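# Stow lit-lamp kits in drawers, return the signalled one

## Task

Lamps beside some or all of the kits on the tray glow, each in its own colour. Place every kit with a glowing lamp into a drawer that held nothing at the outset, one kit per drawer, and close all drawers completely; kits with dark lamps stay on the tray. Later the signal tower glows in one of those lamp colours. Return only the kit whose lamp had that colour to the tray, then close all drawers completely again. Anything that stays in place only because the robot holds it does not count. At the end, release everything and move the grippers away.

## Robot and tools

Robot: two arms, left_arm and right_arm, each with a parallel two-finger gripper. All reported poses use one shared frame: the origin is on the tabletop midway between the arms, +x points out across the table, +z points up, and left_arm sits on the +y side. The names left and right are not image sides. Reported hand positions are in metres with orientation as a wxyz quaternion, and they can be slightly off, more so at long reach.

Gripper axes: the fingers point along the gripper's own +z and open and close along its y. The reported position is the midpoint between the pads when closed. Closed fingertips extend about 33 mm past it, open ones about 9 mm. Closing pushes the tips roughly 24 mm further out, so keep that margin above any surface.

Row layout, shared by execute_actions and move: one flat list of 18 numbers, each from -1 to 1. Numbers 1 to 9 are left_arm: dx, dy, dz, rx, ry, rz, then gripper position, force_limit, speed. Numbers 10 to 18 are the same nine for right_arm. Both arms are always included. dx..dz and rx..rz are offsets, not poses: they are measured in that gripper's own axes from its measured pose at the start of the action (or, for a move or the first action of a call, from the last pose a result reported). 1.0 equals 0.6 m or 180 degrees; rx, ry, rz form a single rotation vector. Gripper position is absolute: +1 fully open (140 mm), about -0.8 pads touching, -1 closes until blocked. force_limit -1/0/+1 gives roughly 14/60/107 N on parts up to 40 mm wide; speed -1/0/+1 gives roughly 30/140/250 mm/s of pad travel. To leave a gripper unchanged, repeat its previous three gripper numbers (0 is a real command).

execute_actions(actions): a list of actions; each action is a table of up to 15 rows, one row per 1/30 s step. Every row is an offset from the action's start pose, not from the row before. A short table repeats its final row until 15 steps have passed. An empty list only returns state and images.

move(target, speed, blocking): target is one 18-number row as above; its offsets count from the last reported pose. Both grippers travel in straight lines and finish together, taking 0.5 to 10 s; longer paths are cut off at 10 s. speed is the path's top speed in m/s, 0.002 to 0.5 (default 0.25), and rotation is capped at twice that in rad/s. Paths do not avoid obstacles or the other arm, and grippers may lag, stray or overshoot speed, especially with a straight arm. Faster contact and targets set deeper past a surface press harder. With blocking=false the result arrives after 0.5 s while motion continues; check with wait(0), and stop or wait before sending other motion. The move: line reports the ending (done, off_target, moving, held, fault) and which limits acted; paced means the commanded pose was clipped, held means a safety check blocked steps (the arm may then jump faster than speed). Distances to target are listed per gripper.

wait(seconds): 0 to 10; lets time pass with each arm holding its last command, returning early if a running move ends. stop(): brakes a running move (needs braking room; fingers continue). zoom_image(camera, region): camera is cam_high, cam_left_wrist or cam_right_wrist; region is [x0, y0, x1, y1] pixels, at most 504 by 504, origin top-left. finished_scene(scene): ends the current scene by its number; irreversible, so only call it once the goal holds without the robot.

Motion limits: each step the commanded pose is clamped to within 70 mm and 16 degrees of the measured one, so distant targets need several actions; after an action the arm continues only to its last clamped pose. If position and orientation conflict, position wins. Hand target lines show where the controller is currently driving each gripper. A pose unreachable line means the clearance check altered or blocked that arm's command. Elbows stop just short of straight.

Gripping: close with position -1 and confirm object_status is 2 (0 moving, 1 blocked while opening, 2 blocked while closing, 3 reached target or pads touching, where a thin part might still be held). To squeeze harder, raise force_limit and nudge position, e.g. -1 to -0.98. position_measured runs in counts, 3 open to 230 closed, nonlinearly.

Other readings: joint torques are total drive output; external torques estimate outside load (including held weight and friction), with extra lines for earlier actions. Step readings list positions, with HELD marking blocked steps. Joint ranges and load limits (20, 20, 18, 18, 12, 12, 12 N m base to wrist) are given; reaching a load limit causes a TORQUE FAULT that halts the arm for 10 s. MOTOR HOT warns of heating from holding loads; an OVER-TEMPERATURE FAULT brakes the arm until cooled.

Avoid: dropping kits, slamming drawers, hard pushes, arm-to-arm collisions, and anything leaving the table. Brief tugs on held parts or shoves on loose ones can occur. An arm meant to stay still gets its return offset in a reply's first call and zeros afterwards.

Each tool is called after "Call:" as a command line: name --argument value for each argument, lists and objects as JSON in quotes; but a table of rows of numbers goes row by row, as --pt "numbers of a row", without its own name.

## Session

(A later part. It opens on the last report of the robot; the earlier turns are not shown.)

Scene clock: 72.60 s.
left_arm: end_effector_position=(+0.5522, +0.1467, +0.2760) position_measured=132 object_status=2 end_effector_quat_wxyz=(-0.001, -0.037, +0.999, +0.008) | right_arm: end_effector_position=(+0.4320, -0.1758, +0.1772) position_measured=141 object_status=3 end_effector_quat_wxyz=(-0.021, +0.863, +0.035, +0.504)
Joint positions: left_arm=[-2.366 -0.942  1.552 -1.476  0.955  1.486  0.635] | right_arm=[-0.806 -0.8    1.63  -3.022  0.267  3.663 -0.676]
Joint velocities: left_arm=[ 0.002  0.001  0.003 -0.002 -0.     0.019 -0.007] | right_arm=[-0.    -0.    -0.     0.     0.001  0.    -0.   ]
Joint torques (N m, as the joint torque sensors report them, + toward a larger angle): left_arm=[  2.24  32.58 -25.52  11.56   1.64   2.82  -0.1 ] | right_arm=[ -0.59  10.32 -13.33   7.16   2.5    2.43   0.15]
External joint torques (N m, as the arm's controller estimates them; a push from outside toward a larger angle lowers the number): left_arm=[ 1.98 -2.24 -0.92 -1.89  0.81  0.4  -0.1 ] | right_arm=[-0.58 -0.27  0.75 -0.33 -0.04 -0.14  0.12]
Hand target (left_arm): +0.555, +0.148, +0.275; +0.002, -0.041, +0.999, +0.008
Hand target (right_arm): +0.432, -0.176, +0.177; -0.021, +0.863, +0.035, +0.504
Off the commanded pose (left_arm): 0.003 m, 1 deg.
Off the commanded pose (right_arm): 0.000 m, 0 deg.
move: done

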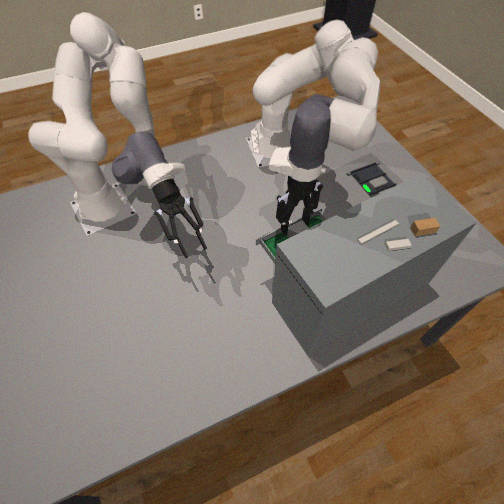

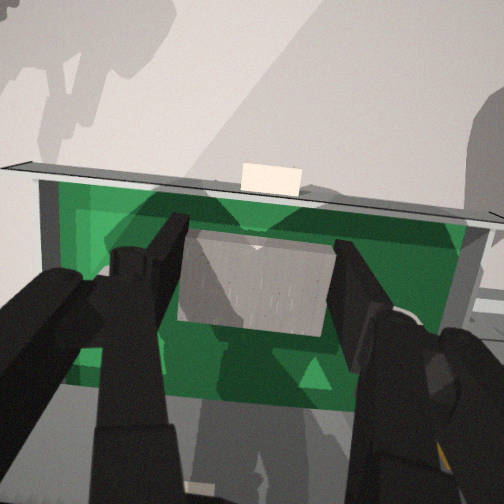

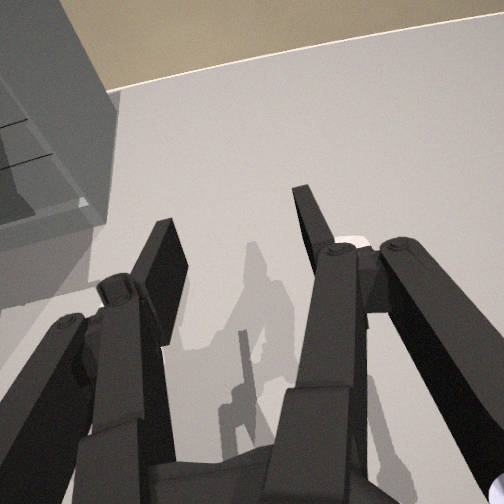

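Call:
move --target '[-0.01,0,0.06,0,0,0,-1,-0.2,-0.5,0,0,0,0,0,0,-0.1,0,0]' --speed 0.025

Scene clock: 75.43 s.
left_arm: end_effector_position=(+0.5590, +0.1452, +0.2497) position_measured=132 object_status=2 end_effector_quat_wxyz=(+0.004, -0.035, +0.999, +0.006) | right_arm: end_effector_position=(+0.4320, -0.1758, +0.1772) position_measured=141 object_status=3 end_effector_quat_wxyz=(-0.021, +0.863, +0.035, +0.504)
Joint positions: left_arm=[-2.36  -0.962  1.582 -1.517  0.976  1.545  0.629] | right_arm=[-0.806 -0.8    1.63  -3.022  0.267  3.663 -0.676]
Joint velocities: left_arm=[ 0.001  0.     0.002 -0.001  0.004  0.008 -0.002] | right_arm=[-0.001 -0.    -0.001  0.002 -0.     0.001  0.   ]
Joint torques (N m, as the joint torque sensors report them, + toward a larger angle): left_arm=[  0.16  27.78 -20.96   8.74   1.65   3.    -0.09] | right_arm=[ -0.24  10.45 -13.17   7.25   2.5    2.43   0.13]
External joint torques (N m, as the arm's controller estimates them; a push from outside toward a larger angle lowers the number): left_arm=[ 0.38 -7.46  4.49 -4.51  0.84  0.53 -0.09] | right_arm=[-0.18 -0.16  0.93 -0.21 -0.03 -0.13  0.1 ]
Hand target (left_arm): +0.558, +0.147, +0.240; -0.000, -0.036, +0.999, +0.008
Hand target (right_arm): +0.432, -0.176, +0.177; -0.021, +0.863, +0.035, +0.504
Off the commanded pose (left_arm): 0.010 m, 1 deg.
Off the commanded pose (right_arm): 0.000 m, 0 deg.
move: off_target (left_arm)

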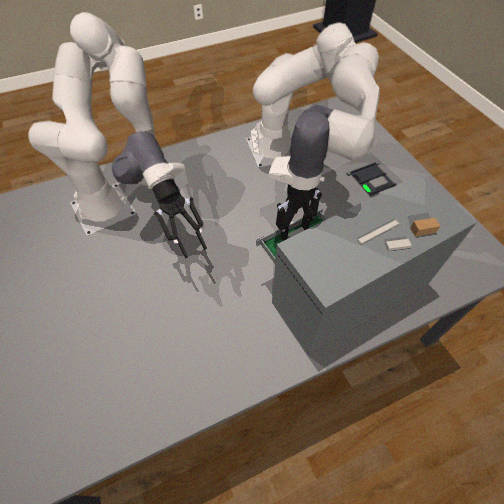

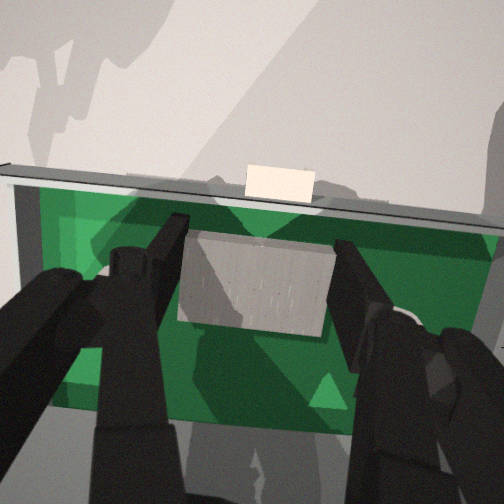

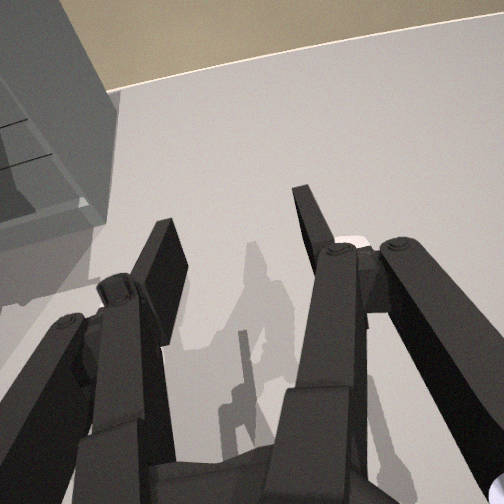

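Call:
move --target '[0,0,-0.004,0,0,0,0.3,-0.2,-0.5,0,0,0,0,0,0,-0.1,0,0]'

Call:
move --target '[0.01,0,-0.12,0,0,0,0.3,-0.2,-0.5,0,0,0,0,0,0,-0.1,0,0]' --speed 0.12

Call:
move --target '[0.19,0.5,0,0,0,0.022,0.3,-0.2,-0.5,0.05,-0.1,-0.07,0,0,0,-0.1,0,0]'

Scene clock: 77.90 s.
left_arm: end_effector_position=(+0.5597, +0.1460, +0.2506) position_measured=91 object_status=3 end_effector_quat_wxyz=(+0.005, -0.036, +0.999, +0.006) | right_arm: end_effector_position=(+0.4320, -0.1758, +0.1772) position_measured=141 object_status=3 end_effector_quat_wxyz=(-0.021, +0.863, +0.035, +0.504)
Joint positions: left_arm=[-2.359 -0.962  1.581 -1.514  0.977  1.544  0.629] | right_arm=[-0.806 -0.8    1.63  -3.022  0.267  3.663 -0.676]
Joint velocities: left_arm=[-0.001 -0.001  0.001  0.001 -0.    -0.001 -0.   ] | right_arm=[-0.001 -0.001  0.002  0.    -0.     0.     0.001]
Joint torques (N m, as the joint torque sensors report them, + toward a larger angle): left_arm=[ -1.01  32.96 -27.62  14.92   0.14   2.08   0.16] | right_arm=[ -0.54  10.51 -13.27   7.18   2.51   2.43   0.11]
External joint torques (N m, as the arm's controller estimates them; a push from outside toward a larger angle lowers the number): left_arm=[-1.05 -2.15 -2.33  1.56 -0.69 -0.38  0.16] | right_arm=[-0.54 -0.09  0.78 -0.28 -0.01 -0.14  0.08]
Hand target (left_arm): +0.559, +0.145, +0.252; +0.004, -0.035, +0.999, +0.006
Hand target (right_arm): +0.432, -0.176, +0.177; -0.021, +0.863, +0.035, +0.504
Off the commanded pose (left_arm): 0.002 m, 0 deg.
Off the commanded pose (right_arm): 0.000 m, 0 deg.
move: done

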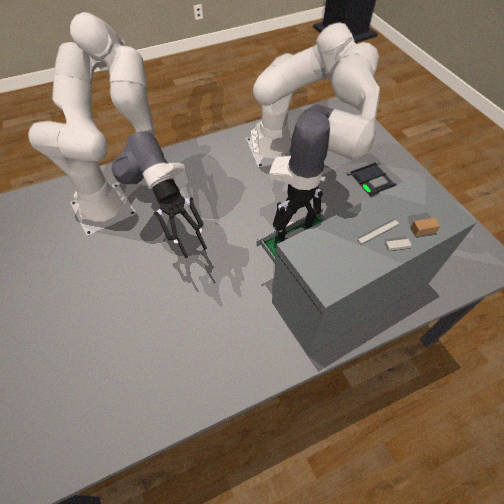

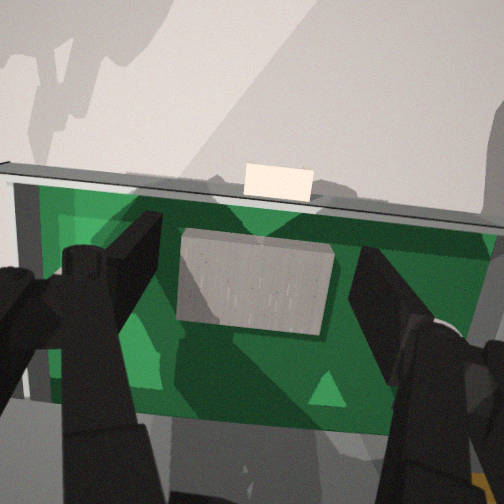

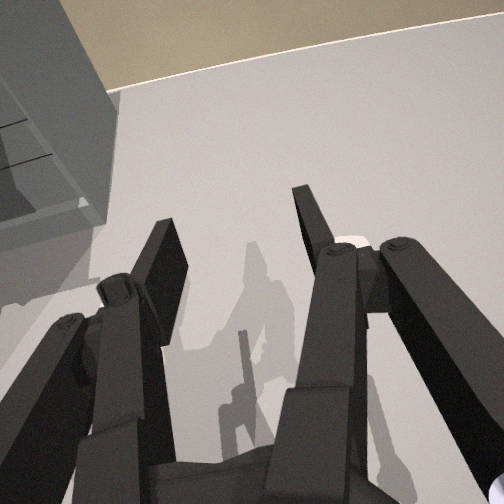

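Scene clock: 79.07 s.
left_arm: end_effector_position=(+0.5547, +0.1469, +0.3222) position_measured=91 object_status=3 end_effector_quat_wxyz=(+0.007, -0.040, +0.999, +0.006) | right_arm: end_effector_position=(+0.4320, -0.1758, +0.1772) position_measured=141 object_status=3 end_effector_quat_wxyz=(-0.021, +0.863, +0.035, +0.504)
Joint positions: left_arm=[-2.4   -0.895  1.534 -1.376  0.927  1.421  0.66 ] | right_arm=[-0.806 -0.8    1.63  -3.022  0.267  3.663 -0.676]
Joint velocities: left_arm=[ 0.    -0.002  0.001 -0.    -0.    -0.011  0.009] | right_arm=[ 0.     0.    -0.001  0.     0.002 -0.     0.   ]
Joint torques (N m, as the joint torque sensors report them, + toward a larger angle): left_arm=[ -0.65  31.43 -24.95  14.01  -0.14   1.82   0.15] | right_arm=[ -0.46  10.71 -13.33   7.05   2.52   2.47   0.11]
External joint torques (N m, as the arm's controller estimates them; a push from outside toward a larger angle lowers the number): left_arm=[-0.62 -3.49 -1.96  0.71 -0.96 -0.63  0.15] | right_arm=[-0.45  0.1   0.75 -0.44 -0.01 -0.1   0.08]
Hand target (left_arm): +0.553, +0.145, +0.323; +0.004, -0.036, +0.999, +0.005
Hand target (right_arm): +0.432, -0.176, +0.177; -0.021, +0.863, +0.035, +0.504
Off the commanded pose (left_arm): 0.003 m, 1 deg.
Off the commanded pose (right_arm): 0.000 m, 0 deg.
move: done

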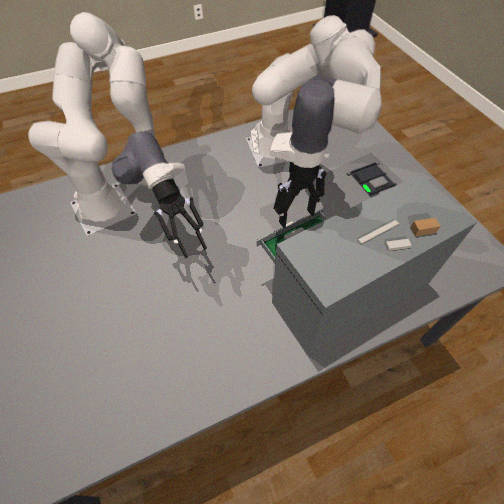

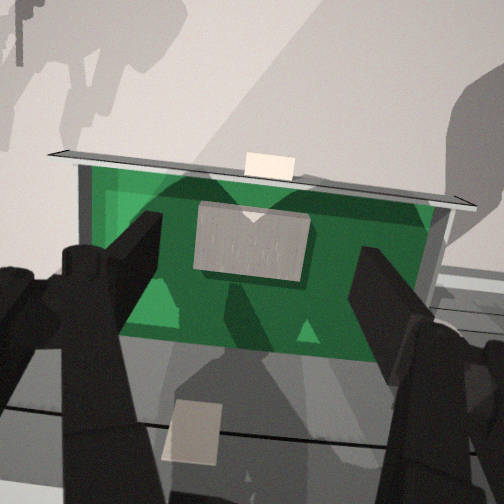

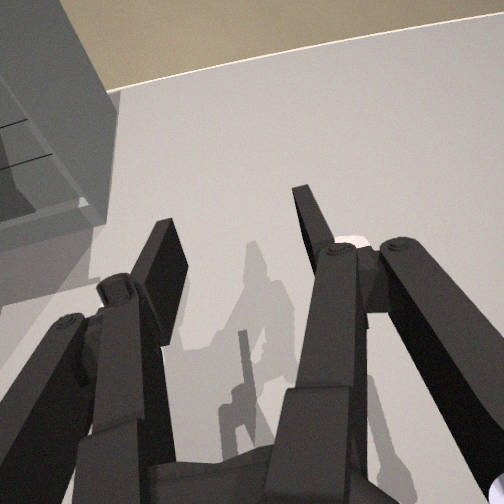

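Scene clock: 81.13 s.
left_arm: end_effector_position=(+0.4217, +0.4416, +0.3209) position_measured=91 object_status=3 end_effector_quat_wxyz=(+0.003, -0.015, +1.000, +0.010) | right_arm: end_effector_position=(+0.4049, -0.1202, +0.2195) position_measured=141 object_status=3 end_effector_quat_wxyz=(-0.018, +0.864, +0.038, +0.502)
Joint positions: left_arm=[-1.439 -1.162  1.045 -1.998  0.982  1.307  0.923] | right_arm=[-0.47  -0.911  1.435 -2.955  0.302  3.32  -0.676]
Joint velocities: left_arm=[-0.001  0.    -0.    -0.002 -0.001 -0.002  0.028] | right_arm=[ 0.001  0.001 -0.001 -0.    -0.002 -0.005  0.   ]
Joint torques (N m, as the joint torque sensors report them, + toward a larger angle): left_arm=[  0.46  18.81 -27.93   9.66   1.67   2.02   0.24] | right_arm=[  0.85   7.89 -16.99  11.53   2.93   2.23   0.21]
External joint torques (N m, as the arm's controller estimates them; a push from outside toward a larger angle lowers the number): left_arm=[ 0.65 -3.23 -2.25 -1.61  0.87 -0.41  0.24] | right_arm=[ 0.81 -0.98 -0.78  1.29  0.55 -0.34  0.19]
Hand target (left_arm): +0.421, +0.443, +0.321; +0.003, -0.008, +1.000, +0.012
Hand target (right_arm): +0.405, -0.119, +0.221; -0.020, +0.863, +0.036, +0.503
Off the commanded pose (left_arm): 0.008 m, 1 deg.
Off the commanded pose (right_arm): 0.005 m, 1 deg.
move: off_target (left_arm, right_arm)

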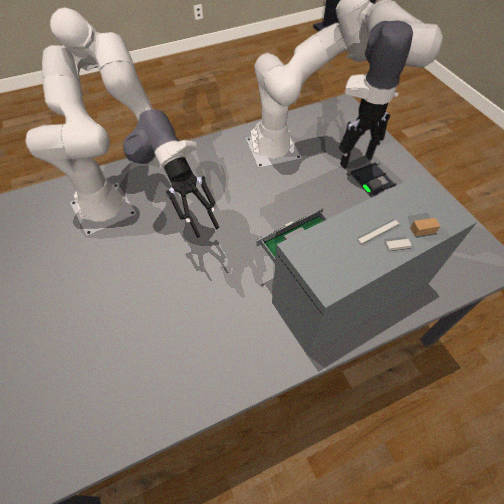

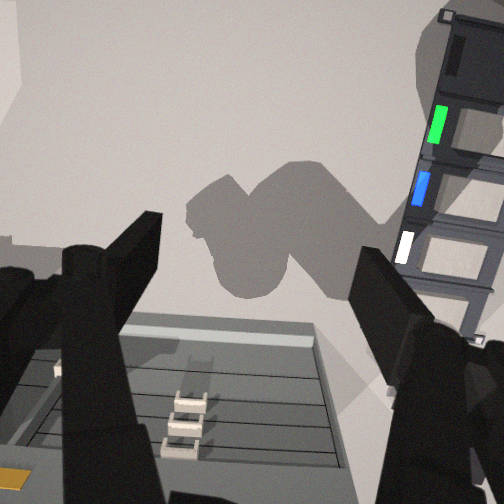

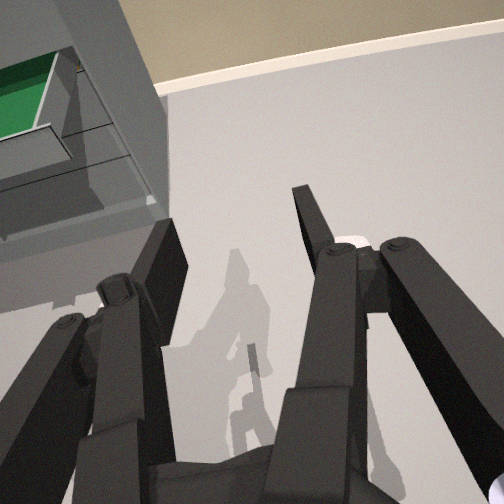

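Call:
move --target '[0.188,0.4,0.28,0,0,0.008,0.3,-0.2,-0.5,0.05,-0.403,0.07,0,0,0,-0.1,0,0]'

Call:
move --target '[0,0,0.14,0,0,0,0.3,-0.2,-0.5,0.037,0,0.064,0,0,0,-0.1,0,0]' --speed 0.08

Scene clock: 85.03 s.
left_arm: end_effector_position=(+0.3000, +0.6856, +0.1519) position_measured=91 object_status=3 end_effector_quat_wxyz=(-0.006, -0.012, +1.000, +0.011) | right_arm: end_effector_position=(+0.4344, +0.1263, +0.2318) position_measured=141 object_status=3 end_effector_quat_wxyz=(-0.019, +0.862, +0.040, +0.505)
Joint positions: left_arm=[-0.873 -1.577  1.239 -2.279  1.375  1.3    1.38 ] | right_arm=[-0.868 -1.12   1.71  -2.191  0.345  2.881 -0.56 ]
Joint velocities: left_arm=[ 0.    -0.002 -0.001  0.     0.001  0.001  0.027] | right_arm=[-0.001  0.     0.001  0.001  0.001 -0.003  0.004]
Joint torques (N m, as the joint torque sensors report them, + toward a larger angle): left_arm=[  2.02  21.46 -29.57   1.57   1.75   2.36   0.38] | right_arm=[ -1.64  24.74 -25.73  10.64   2.82   1.91   0.56]
External joint torques (N m, as the arm's controller estimates them; a push from outside toward a larger angle lowers the number): left_arm=[ 1.99 -2.79 -1.08 -1.7   0.9  -0.04  0.38] | right_arm=[-1.63 -1.41  2.64  1.06  0.99 -0.43  0.54]
Hand target (left_arm): +0.300, +0.686, +0.151; -0.006, -0.006, +1.000, +0.013
Hand target (right_arm): +0.434, +0.126, +0.230; -0.020, +0.863, +0.036, +0.504
Off the commanded pose (left_arm): 0.007 m, 2 deg.
Off the commanded pose (right_arm): 0.009 m, 1 deg.
move: off_target (left_arm, right_arm)

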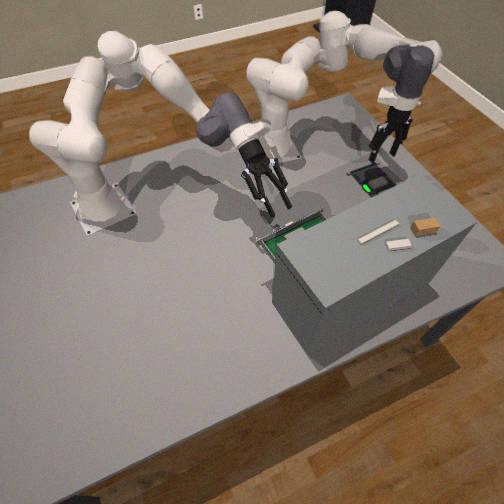

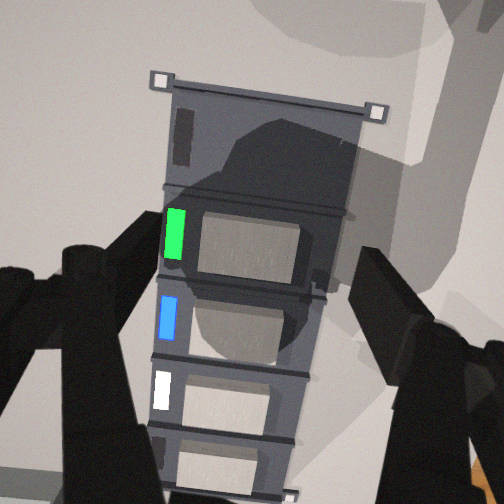

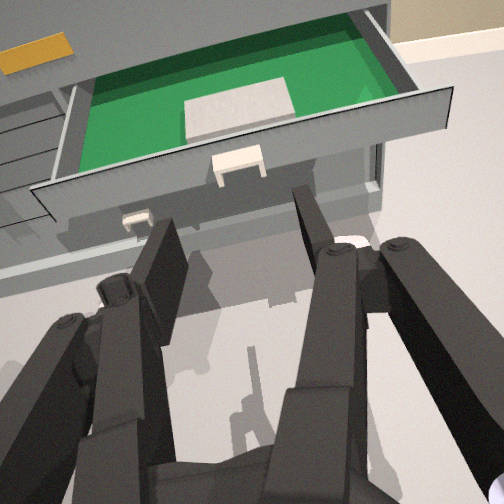

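Scene clock: 86.50 s.
left_arm: end_effector_position=(+0.2977, +0.6866, +0.0674) position_measured=91 object_status=3 end_effector_quat_wxyz=(-0.010, -0.014, +1.000, +0.011) | right_arm: end_effector_position=(+0.4788, +0.1291, +0.2344) position_measured=141 object_status=3 end_effector_quat_wxyz=(-0.021, +0.862, +0.034, +0.506)
Joint positions: left_arm=[-0.828 -1.652  1.417 -2.344  1.539  1.381  1.384] | right_arm=[-1.004 -1.099  1.748 -2.112  0.329  2.916 -0.578]
Joint velocities: left_arm=[-0.001 -0.    -0.     0.     0.008  0.008  0.003] | right_arm=[-0.     0.001  0.001  0.002 -0.004  0.005 -0.005]
Joint torques (N m, as the joint torque sensors report them, + toward a larger angle): left_arm=[  1.58  19.91 -30.19  -1.41   1.75   2.83   0.12] | right_arm=[ -1.78  28.7  -26.26  11.74   0.81   2.68  -0.2 ]
External joint torques (N m, as the arm's controller estimates them; a push from outside toward a larger angle lowers the number): left_arm=[ 1.65 -3.23 -1.39 -1.42  0.9   0.47  0.12] | right_arm=[-1.71  0.3   2.17  1.43 -1.09  0.29 -0.22]
Hand target (left_arm): +0.298, +0.687, +0.067; -0.008, -0.012, +1.000, +0.012
Hand target (right_arm): +0.478, +0.131, +0.234; -0.019, +0.862, +0.040, +0.506
Off the commanded pose (left_arm): 0.002 m, 0 deg.
Off the commanded pose (right_arm): 0.002 m, 1 deg.
move: done

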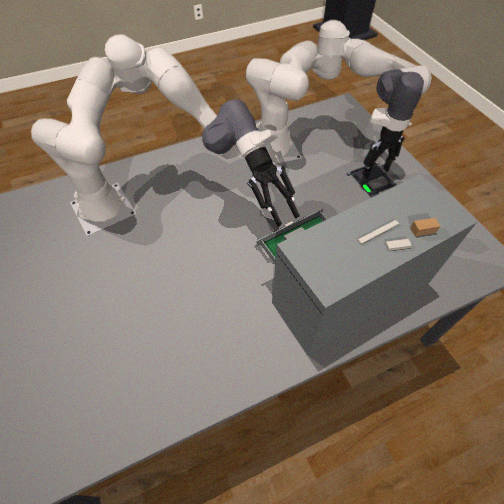

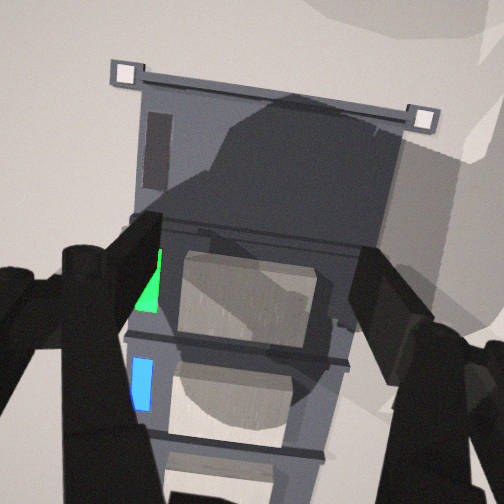

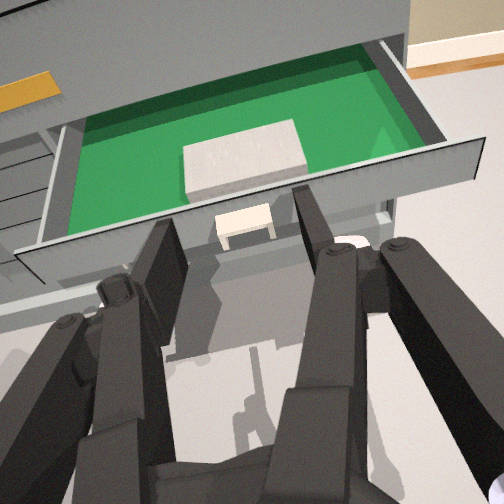

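Call:
move --target '[-0.027,-0.005,0.008,0,0,0.008,0.3,-0.2,-0.5,-0.017,0.007,0.005,0,0,0,-0.1,0,0]' --speed 0.05

Call:
move --target '[0,0,0.034,0,0,0,0.3,-0.2,-0.5,0,0,0,0,0,0,-1,0,-0.5]' --speed 0.04

Scene clock: 89.00 s.
left_arm: end_effector_position=(+0.3125, +0.6823, +0.0631) position_measured=91 object_status=3 end_effector_quat_wxyz=(-0.011, -0.003, +1.000, +0.010) | right_arm: end_effector_position=(+0.4783, +0.1241, +0.2258) position_measured=141 object_status=3 end_effector_quat_wxyz=(-0.018, +0.862, +0.037, +0.506)
Joint positions: left_arm=[-0.875 -1.652  1.427 -2.315  1.548  1.385  1.387] | right_arm=[-1.002 -1.106  1.758 -2.129  0.333  2.933 -0.578]
Joint velocities: left_arm=[0.001 0.    0.001 0.006 0.004 0.    0.003] | right_arm=[-0.001  0.001 -0.    -0.     0.005  0.01   0.003]
Joint torques (N m, as the joint torque sensors report them, + toward a larger angle): left_arm=[ -1.18  21.08 -29.78   0.77   1.87   2.71   0.13] | right_arm=[  0.67  26.59 -25.64   8.16   3.01   2.59   0.51]
External joint torques (N m, as the arm's controller estimates them; a push from outside toward a larger angle lowers the number): left_arm=[-1.27 -2.64 -0.69  0.94  1.02  0.36  0.13] | right_arm=[ 0.69 -1.68  2.69 -1.87  1.09  0.22  0.48]
Hand target (left_arm): +0.314, +0.684, +0.062; -0.010, -0.001, +1.000, +0.011
Hand target (right_arm): +0.477, +0.125, +0.224; -0.021, +0.862, +0.034, +0.506
Off the commanded pose (left_arm): 0.003 m, 0 deg.
Off the commanded pose (right_arm): 0.002 m, 0 deg.
move: done

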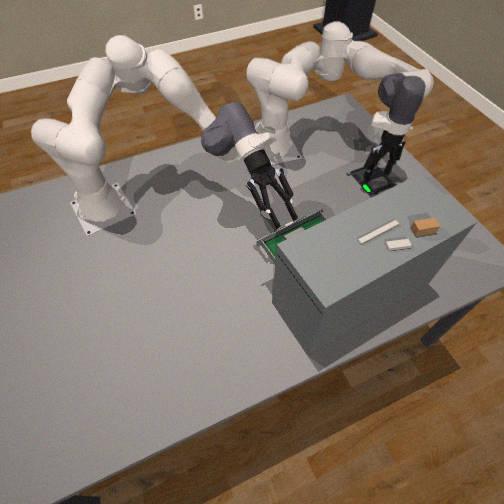

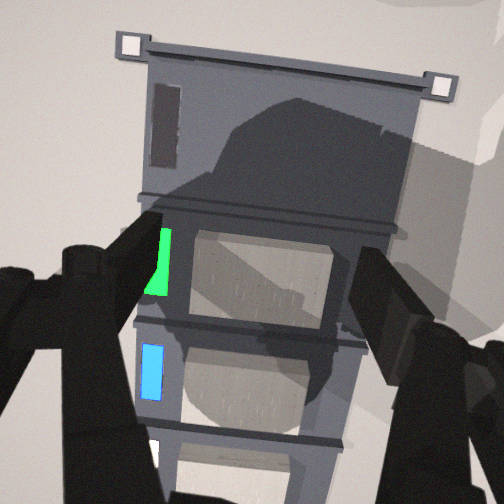

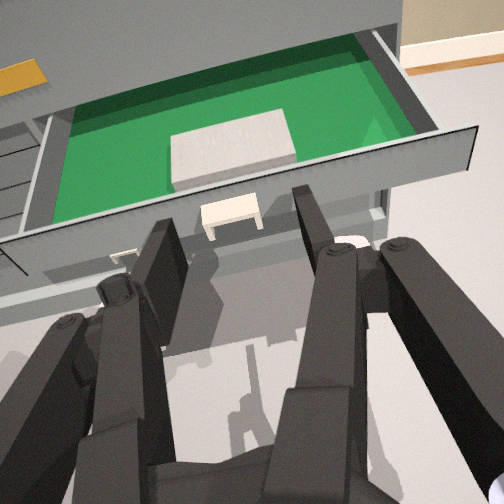

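Scene clock: 89.87 s.
left_arm: end_effector_position=(+0.3113, +0.6821, +0.0431) position_measured=91 object_status=3 end_effector_quat_wxyz=(-0.013, -0.005, +1.000, +0.009) | right_arm: end_effector_position=(+0.4766, +0.1273, +0.2265) position_measured=233 object_status=0 end_effector_quat_wxyz=(-0.020, +0.861, +0.039, +0.507)
Joint positions: left_arm=[-0.869 -1.664  1.471 -2.321  1.584  1.405  1.387] | right_arm=[-1.    -1.106  1.759 -2.127  0.333  2.935 -0.578]
Joint velocities: left_arm=[-0.     0.001 -0.002 -0.001  0.006  0.007 -0.   ] | right_arm=[-0.    -0.001  0.     0.001  0.001 -0.    -0.001]
Joint torques (N m, as the joint torque sensors report them, + toward a larger angle): left_arm=[  2.14  20.01 -28.73  -2.37   1.7    2.77   0.22] | right_arm=[ -1.83  27.79 -27.58   7.93   1.87   1.96   0.13]
External joint torques (N m, as the arm's controller estimates them; a push from outside toward a larger angle lowers the number): left_arm=[ 2.15 -3.54  0.51 -1.49  0.85  0.41  0.22] | right_arm=[-1.95 -0.5   0.75 -2.23 -0.06 -0.44  0.11]
Hand target (left_arm): +0.312, +0.683, +0.042; -0.011, -0.003, +1.000, +0.010
Hand target (right_arm): +0.478, +0.124, +0.226; -0.018, +0.862, +0.037, +0.506
Off the commanded pose (left_arm): 0.001 m, 0 deg.
Off the commanded pose (right_arm): 0.004 m, 0 deg.
move: off_target (right_arm)

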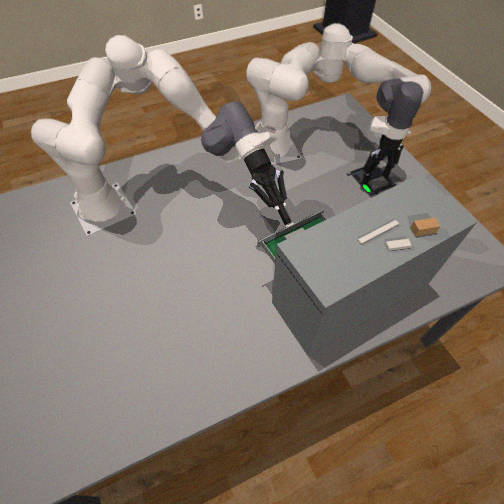

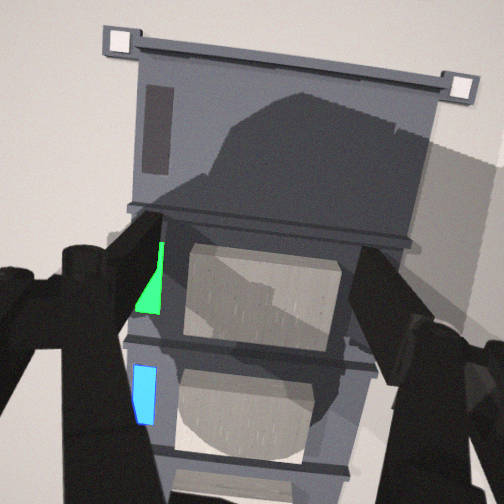

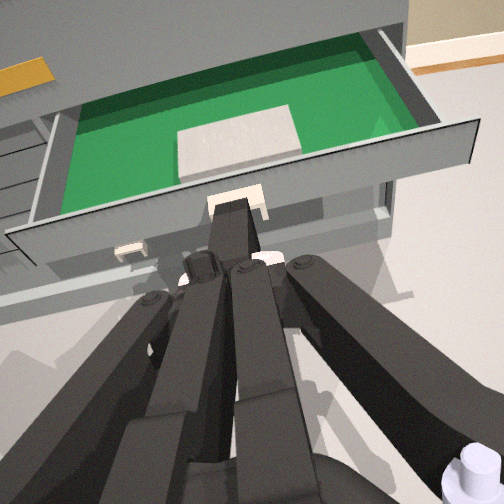

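Call:
move --target '[-0.012,0,0.003,0,0,0,0.3,-0.2,-0.5,0,0,-0.01,0,0,0,-0.1,0,0]' --speed 0.03

Call:
move --target '[0,0,0,0,0,0,-1,-0.2,-0.5,0.008,0,0.026,0,0,0,-0.1,0,0]' --speed 0.03

Scene clock: 92.27 s.
left_arm: end_effector_position=(+0.3173, +0.6807, +0.0419) position_measured=91 object_status=3 end_effector_quat_wxyz=(-0.014, -0.002, +1.000, +0.008) | right_arm: end_effector_position=(+0.4711, +0.1286, +0.2284) position_measured=141 object_status=3 end_effector_quat_wxyz=(-0.021, +0.861, +0.041, +0.507)
Joint positions: left_arm=[-0.888 -1.664  1.473 -2.306  1.584  1.406  1.386] | right_arm=[-0.983 -1.106  1.752 -2.134  0.333  2.93  -0.578]
Joint velocities: left_arm=[-0.001  0.001 -0.     0.003 -0.    -0.001 -0.002] | right_arm=[ 0.    -0.001 -0.002 -0.003 -0.    -0.003  0.   ]
Joint torques (N m, as the joint torque sensors report them, + toward a larger angle): left_arm=[ -1.44  20.72 -29.82   0.42   1.79   2.58  -0.1 ] | right_arm=[  0.73  28.3  -28.48   8.46   1.97   1.88   0.12]
External joint torques (N m, as the arm's controller estimates them; a push from outside toward a larger angle lowers the number): left_arm=[-1.54 -3.14 -0.43  1.38  0.95  0.24 -0.1 ] | right_arm=[ 0.87  0.24 -0.07 -1.52  0.04 -0.49  0.09]
Hand target (left_arm): +0.319, +0.682, +0.041; -0.013, -0.005, +1.000, +0.009
Hand target (right_arm): +0.471, +0.127, +0.229; -0.020, +0.861, +0.039, +0.507
Off the commanded pose (left_arm): 0.002 m, 0 deg.
Off the commanded pose (right_arm): 0.002 m, 0 deg.
move: done

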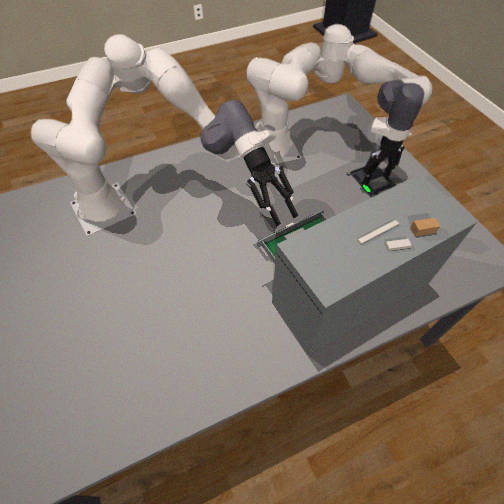

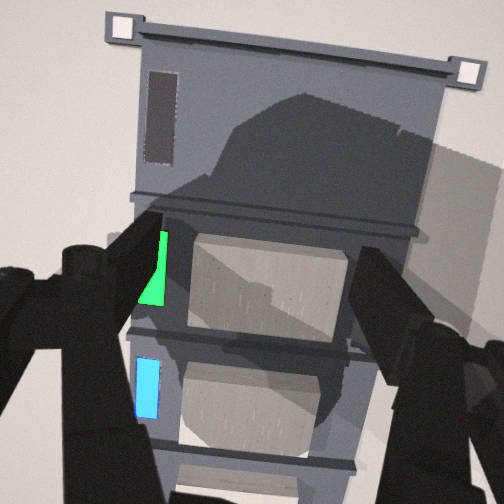

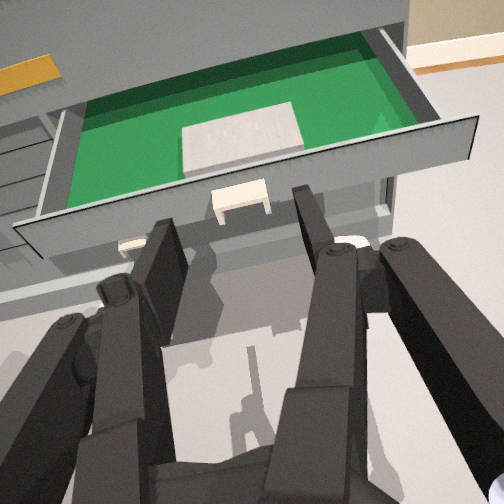

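Scene clock: 93.07 s.
left_arm: end_effector_position=(+0.3175, +0.6809, +0.0424) position_measured=131 object_status=2 end_effector_quat_wxyz=(-0.014, -0.002, +1.000, +0.008) | right_arm: end_effector_position=(+0.4876, +0.1279, +0.2262) position_measured=141 object_status=3 end_effector_quat_wxyz=(-0.021, +0.861, +0.035, +0.507)
Joint positions: left_arm=[-0.888 -1.664  1.472 -2.306  1.584  1.406  1.386] | right_arm=[-1.034 -1.106  1.77  -2.105  0.333  2.942 -0.578]
Joint velocities: left_arm=[ 0.     0.     0.001 -0.002 -0.002 -0.    -0.001] | right_arm=[-0.    -0.     0.005  0.006 -0.002  0.007 -0.001]
Joint torques (N m, as the joint torque sensors report them, + toward a larger angle): left_arm=[  0.6   21.42 -29.7   -0.73   0.74   2.33   0.06] | right_arm=[ -1.51  29.42 -25.67  11.71   0.92   2.58  -0.2 ]
External joint torques (N m, as the arm's controller estimates them; a push from outside toward a larger angle lowers the number): left_arm=[ 0.61 -2.37 -0.45  0.28 -0.08 -0.01  0.06] | right_arm=[-1.59  0.49  2.63  1.55 -1.01  0.19 -0.22]
Hand target (left_arm): +0.317, +0.681, +0.042; -0.014, -0.002, +1.000, +0.008
Hand target (right_arm): +0.487, +0.130, +0.226; -0.021, +0.861, +0.041, +0.507
Off the commanded pose (left_arm): 0.001 m, 0 deg.
Off the commanded pose (right_arm): 0.003 m, 1 deg.
move: done

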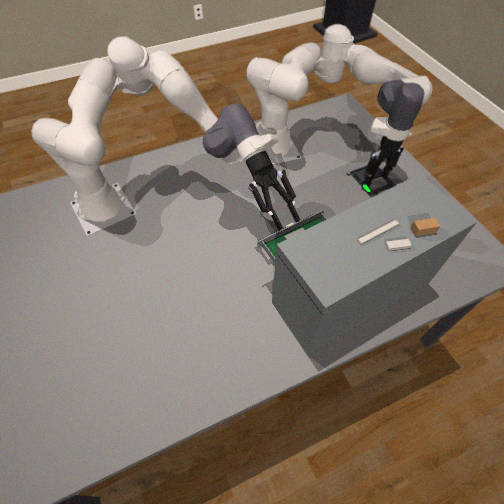

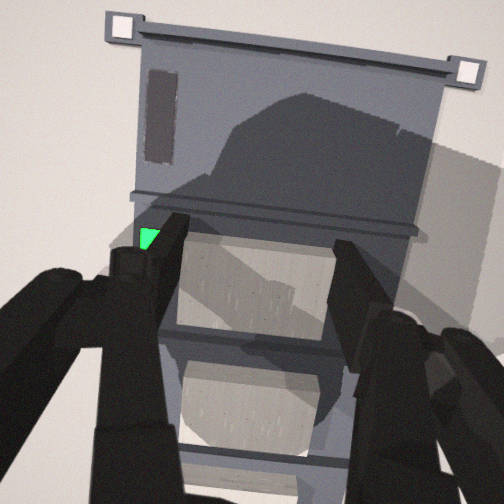

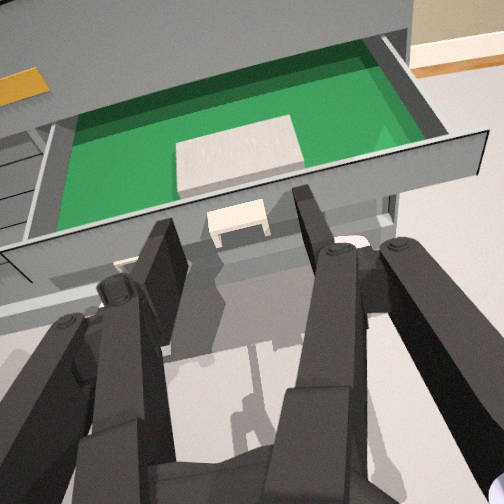

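Call:
move --target '[0,0,-0.2,0,0,0,-1,-0.2,-0.5,0.009,0,0.013,0,0,0,-0.1,0,0]' --speed 0.12

Call:
move --target '[0,0,0,0,0,0,-1,-0.2,-0.5,0,0,0,0,0,0,-1,0,-0.5]'

Call:
move --target '[-0.12,-0.2,-0.17,0,0,0,-1,-0.2,-0.5,0.096,-0.01,0.172,0,0,0,-1,0,-0.5]' --speed 0.06

Scene clock: 96.13 s.
left_arm: end_effector_position=(+0.3216, +0.6807, +0.1632) position_measured=131 object_status=2 end_effector_quat_wxyz=(-0.010, -0.001, +1.000, +0.008) | right_arm: end_effector_position=(+0.4965, +0.1278, +0.2275) position_measured=141 object_status=3 end_effector_quat_wxyz=(-0.023, +0.861, +0.031, +0.507)
Joint positions: left_arm=[-0.952 -1.553  1.228 -2.214  1.357  1.288  1.381] | right_arm=[-1.06  -1.104  1.775 -2.088  0.333  2.944 -0.579]
Joint velocities: left_arm=[-0.001  0.004 -0.001  0.002 -0.008 -0.006 -0.   ] | right_arm=[ 0.001 -0.001 -0.001  0.001  0.     0.    -0.001]
Joint torques (N m, as the joint torque sensors report them, + toward a larger angle): left_arm=[ -1.3   24.4  -30.49   4.97  -0.39   2.02  -0.03] | right_arm=[ -2.16  29.95 -25.94  11.25   0.96   2.59  -0.21]
External joint torques (N m, as the arm's controller estimates them; a push from outside toward a larger angle lowers the number): left_arm=[-1.24 -1.12 -1.54  1.6  -1.22 -0.37 -0.04] | right_arm=[-2.12  0.55  2.46  0.97 -0.99  0.19 -0.23]
Hand target (left_arm): +0.321, +0.680, +0.164; -0.012, -0.002, +1.000, +0.006
Hand target (right_arm): +0.497, +0.129, +0.227; -0.021, +0.861, +0.035, +0.507
Off the commanded pose (left_arm): 0.002 m, 0 deg.
Off the commanded pose (right_arm): 0.001 m, 1 deg.
move: done

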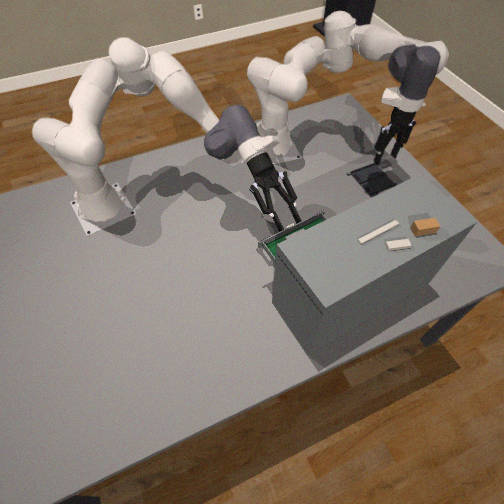

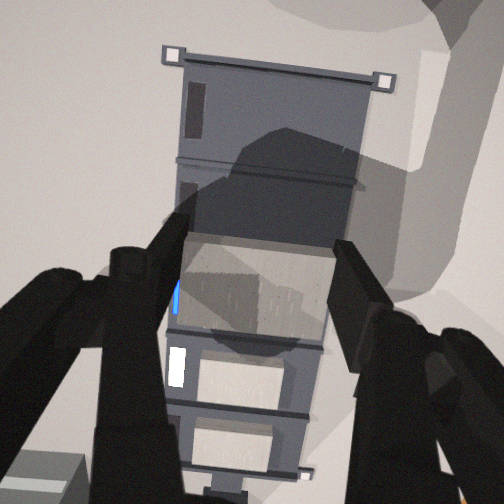

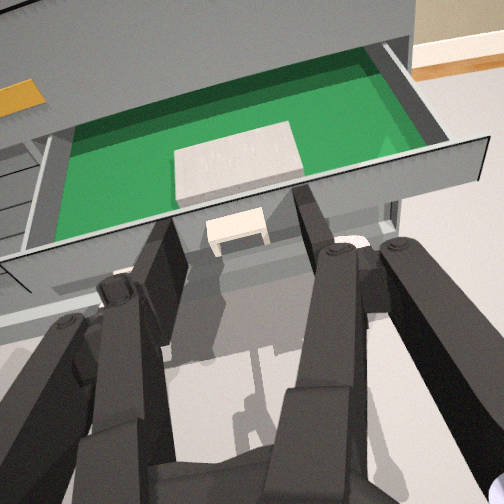

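Scene clock: 96.73 s.
left_arm: end_effector_position=(+0.3216, +0.6807, +0.1632) position_measured=131 object_status=2 end_effector_quat_wxyz=(-0.010, -0.001, +1.000, +0.008) | right_arm: end_effector_position=(+0.4962, +0.1283, +0.2277) position_measured=193 object_status=2 end_effector_quat_wxyz=(-0.023, +0.861, +0.031, +0.507)
Joint positions: left_arm=[-0.952 -1.553  1.228 -2.214  1.357  1.288  1.381] | right_arm=[-1.06  -1.104  1.776 -2.087  0.333  2.945 -0.579]
Joint velocities: left_arm=[ 0.    -0.     0.     0.    -0.    -0.001 -0.   ] | right_arm=[ 0.001 -0.     0.001 -0.001 -0.     0.    -0.001]
Joint torques (N m, as the joint torque sensors report them, + toward a larger angle): left_arm=[  0.39  23.   -29.93   2.83   0.62   2.39   0.18] | right_arm=[ -0.5   28.84 -27.05   9.64   1.93   2.15   0.14]
External joint torques (N m, as the arm's controller estimates them; a push from outside toward a larger angle lowers the number): left_arm=[ 0.38 -2.42 -1.12 -0.56 -0.2   0.02  0.18] | right_arm=[-0.54 -0.57  1.3  -0.64 -0.01 -0.26  0.12]
Hand target (left_arm): +0.322, +0.681, +0.163; -0.010, -0.001, +1.000, +0.008
Hand target (right_arm): +0.496, +0.128, +0.227; -0.023, +0.861, +0.031, +0.507
Off the commanded pose (left_arm): 0.000 m, 0 deg.
Off the commanded pose (right_arm): 0.001 m, 0 deg.
move: done

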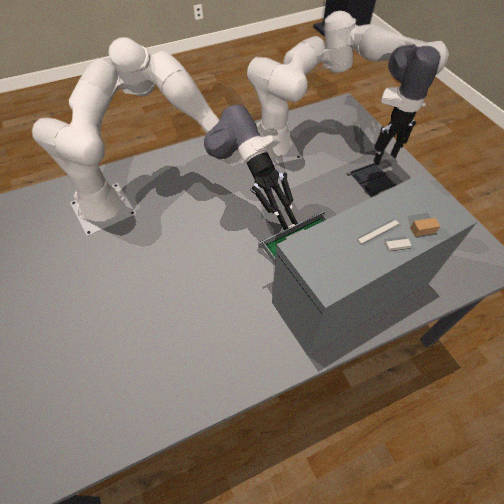

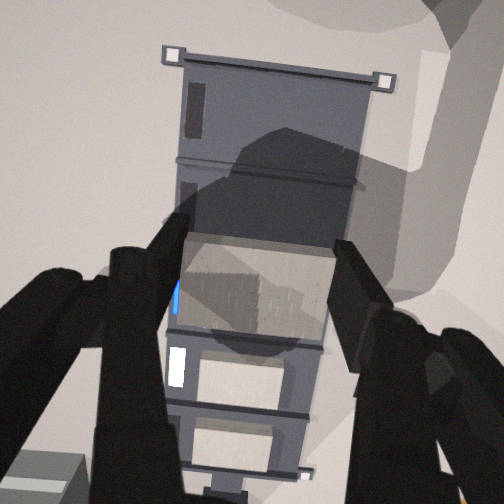

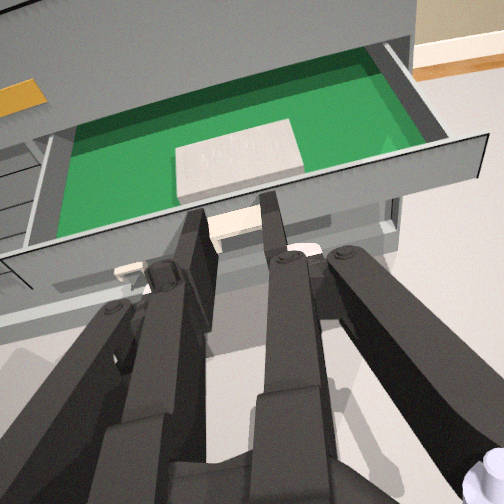

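Scene clock: 99.97 s.
left_arm: end_effector_position=(+0.3955, +0.5582, +0.2652) position_measured=131 object_status=2 end_effector_quat_wxyz=(-0.004, +0.006, +1.000, +0.008) | right_arm: end_effector_position=(+0.6030, +0.1418, +0.2297) position_measured=193 object_status=2 end_effector_quat_wxyz=(-0.017, +0.865, +0.025, +0.501)
Joint positions: left_arm=[-1.249 -1.329  1.098 -2.071  1.128  1.279  1.151] | right_arm=[-1.411 -1.101  1.891 -1.785  0.309  2.92  -0.645]
Joint velocities: left_arm=[-0.001  0.002 -0.     0.004 -0.007  0.001 -0.023] | right_arm=[-0.002  0.001 -0.     0.005  0.    -0.008 -0.006]
Joint torques (N m, as the joint torque sensors report them, + toward a larger angle): left_arm=[ -0.81  23.67 -29.59   9.09  -0.42   2.26  -0.23] | right_arm=[-16.48  31.23 -21.41  22.05   1.96   7.33   0.02]
External joint torques (N m, as the arm's controller estimates them; a push from outside toward a larger angle lowers the number): left_arm=[-0.74 -1.08 -2.11  1.02 -1.21 -0.13 -0.23] | right_arm=[-16.52  -6.59   6.29   9.92   0.1    4.8    0.01]
Hand target (left_arm): +0.396, +0.557, +0.267; -0.005, +0.001, +1.000, +0.006
Hand target (right_arm): +0.613, +0.146, +0.233; -0.024, +0.860, +0.031, +0.509
Off the commanded pose (left_arm): 0.003 m, 1 deg.
Off the commanded pose (right_arm): 0.011 m, 1 deg.
move: off_target (right_arm)

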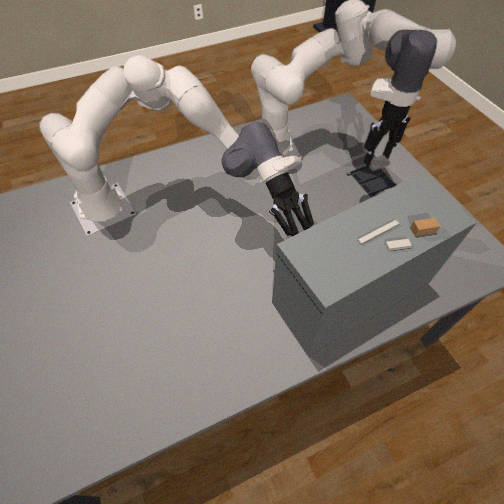

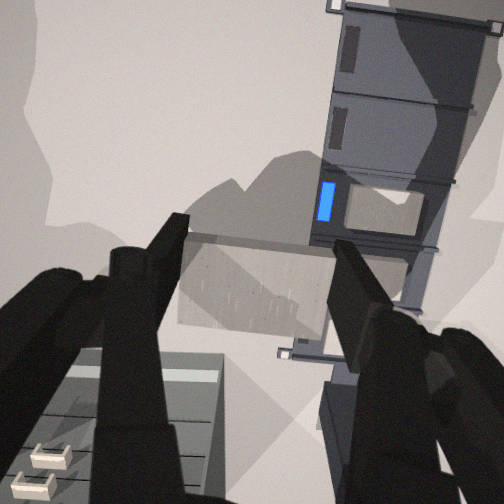

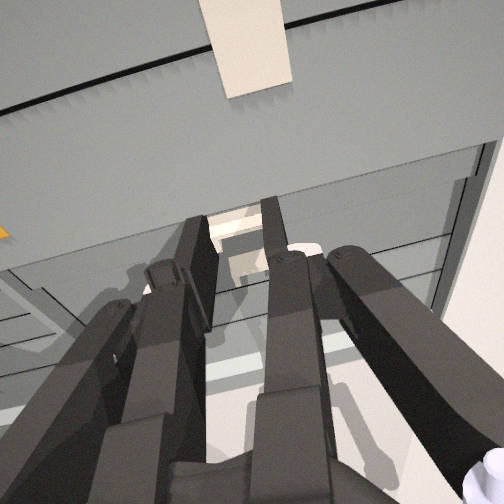

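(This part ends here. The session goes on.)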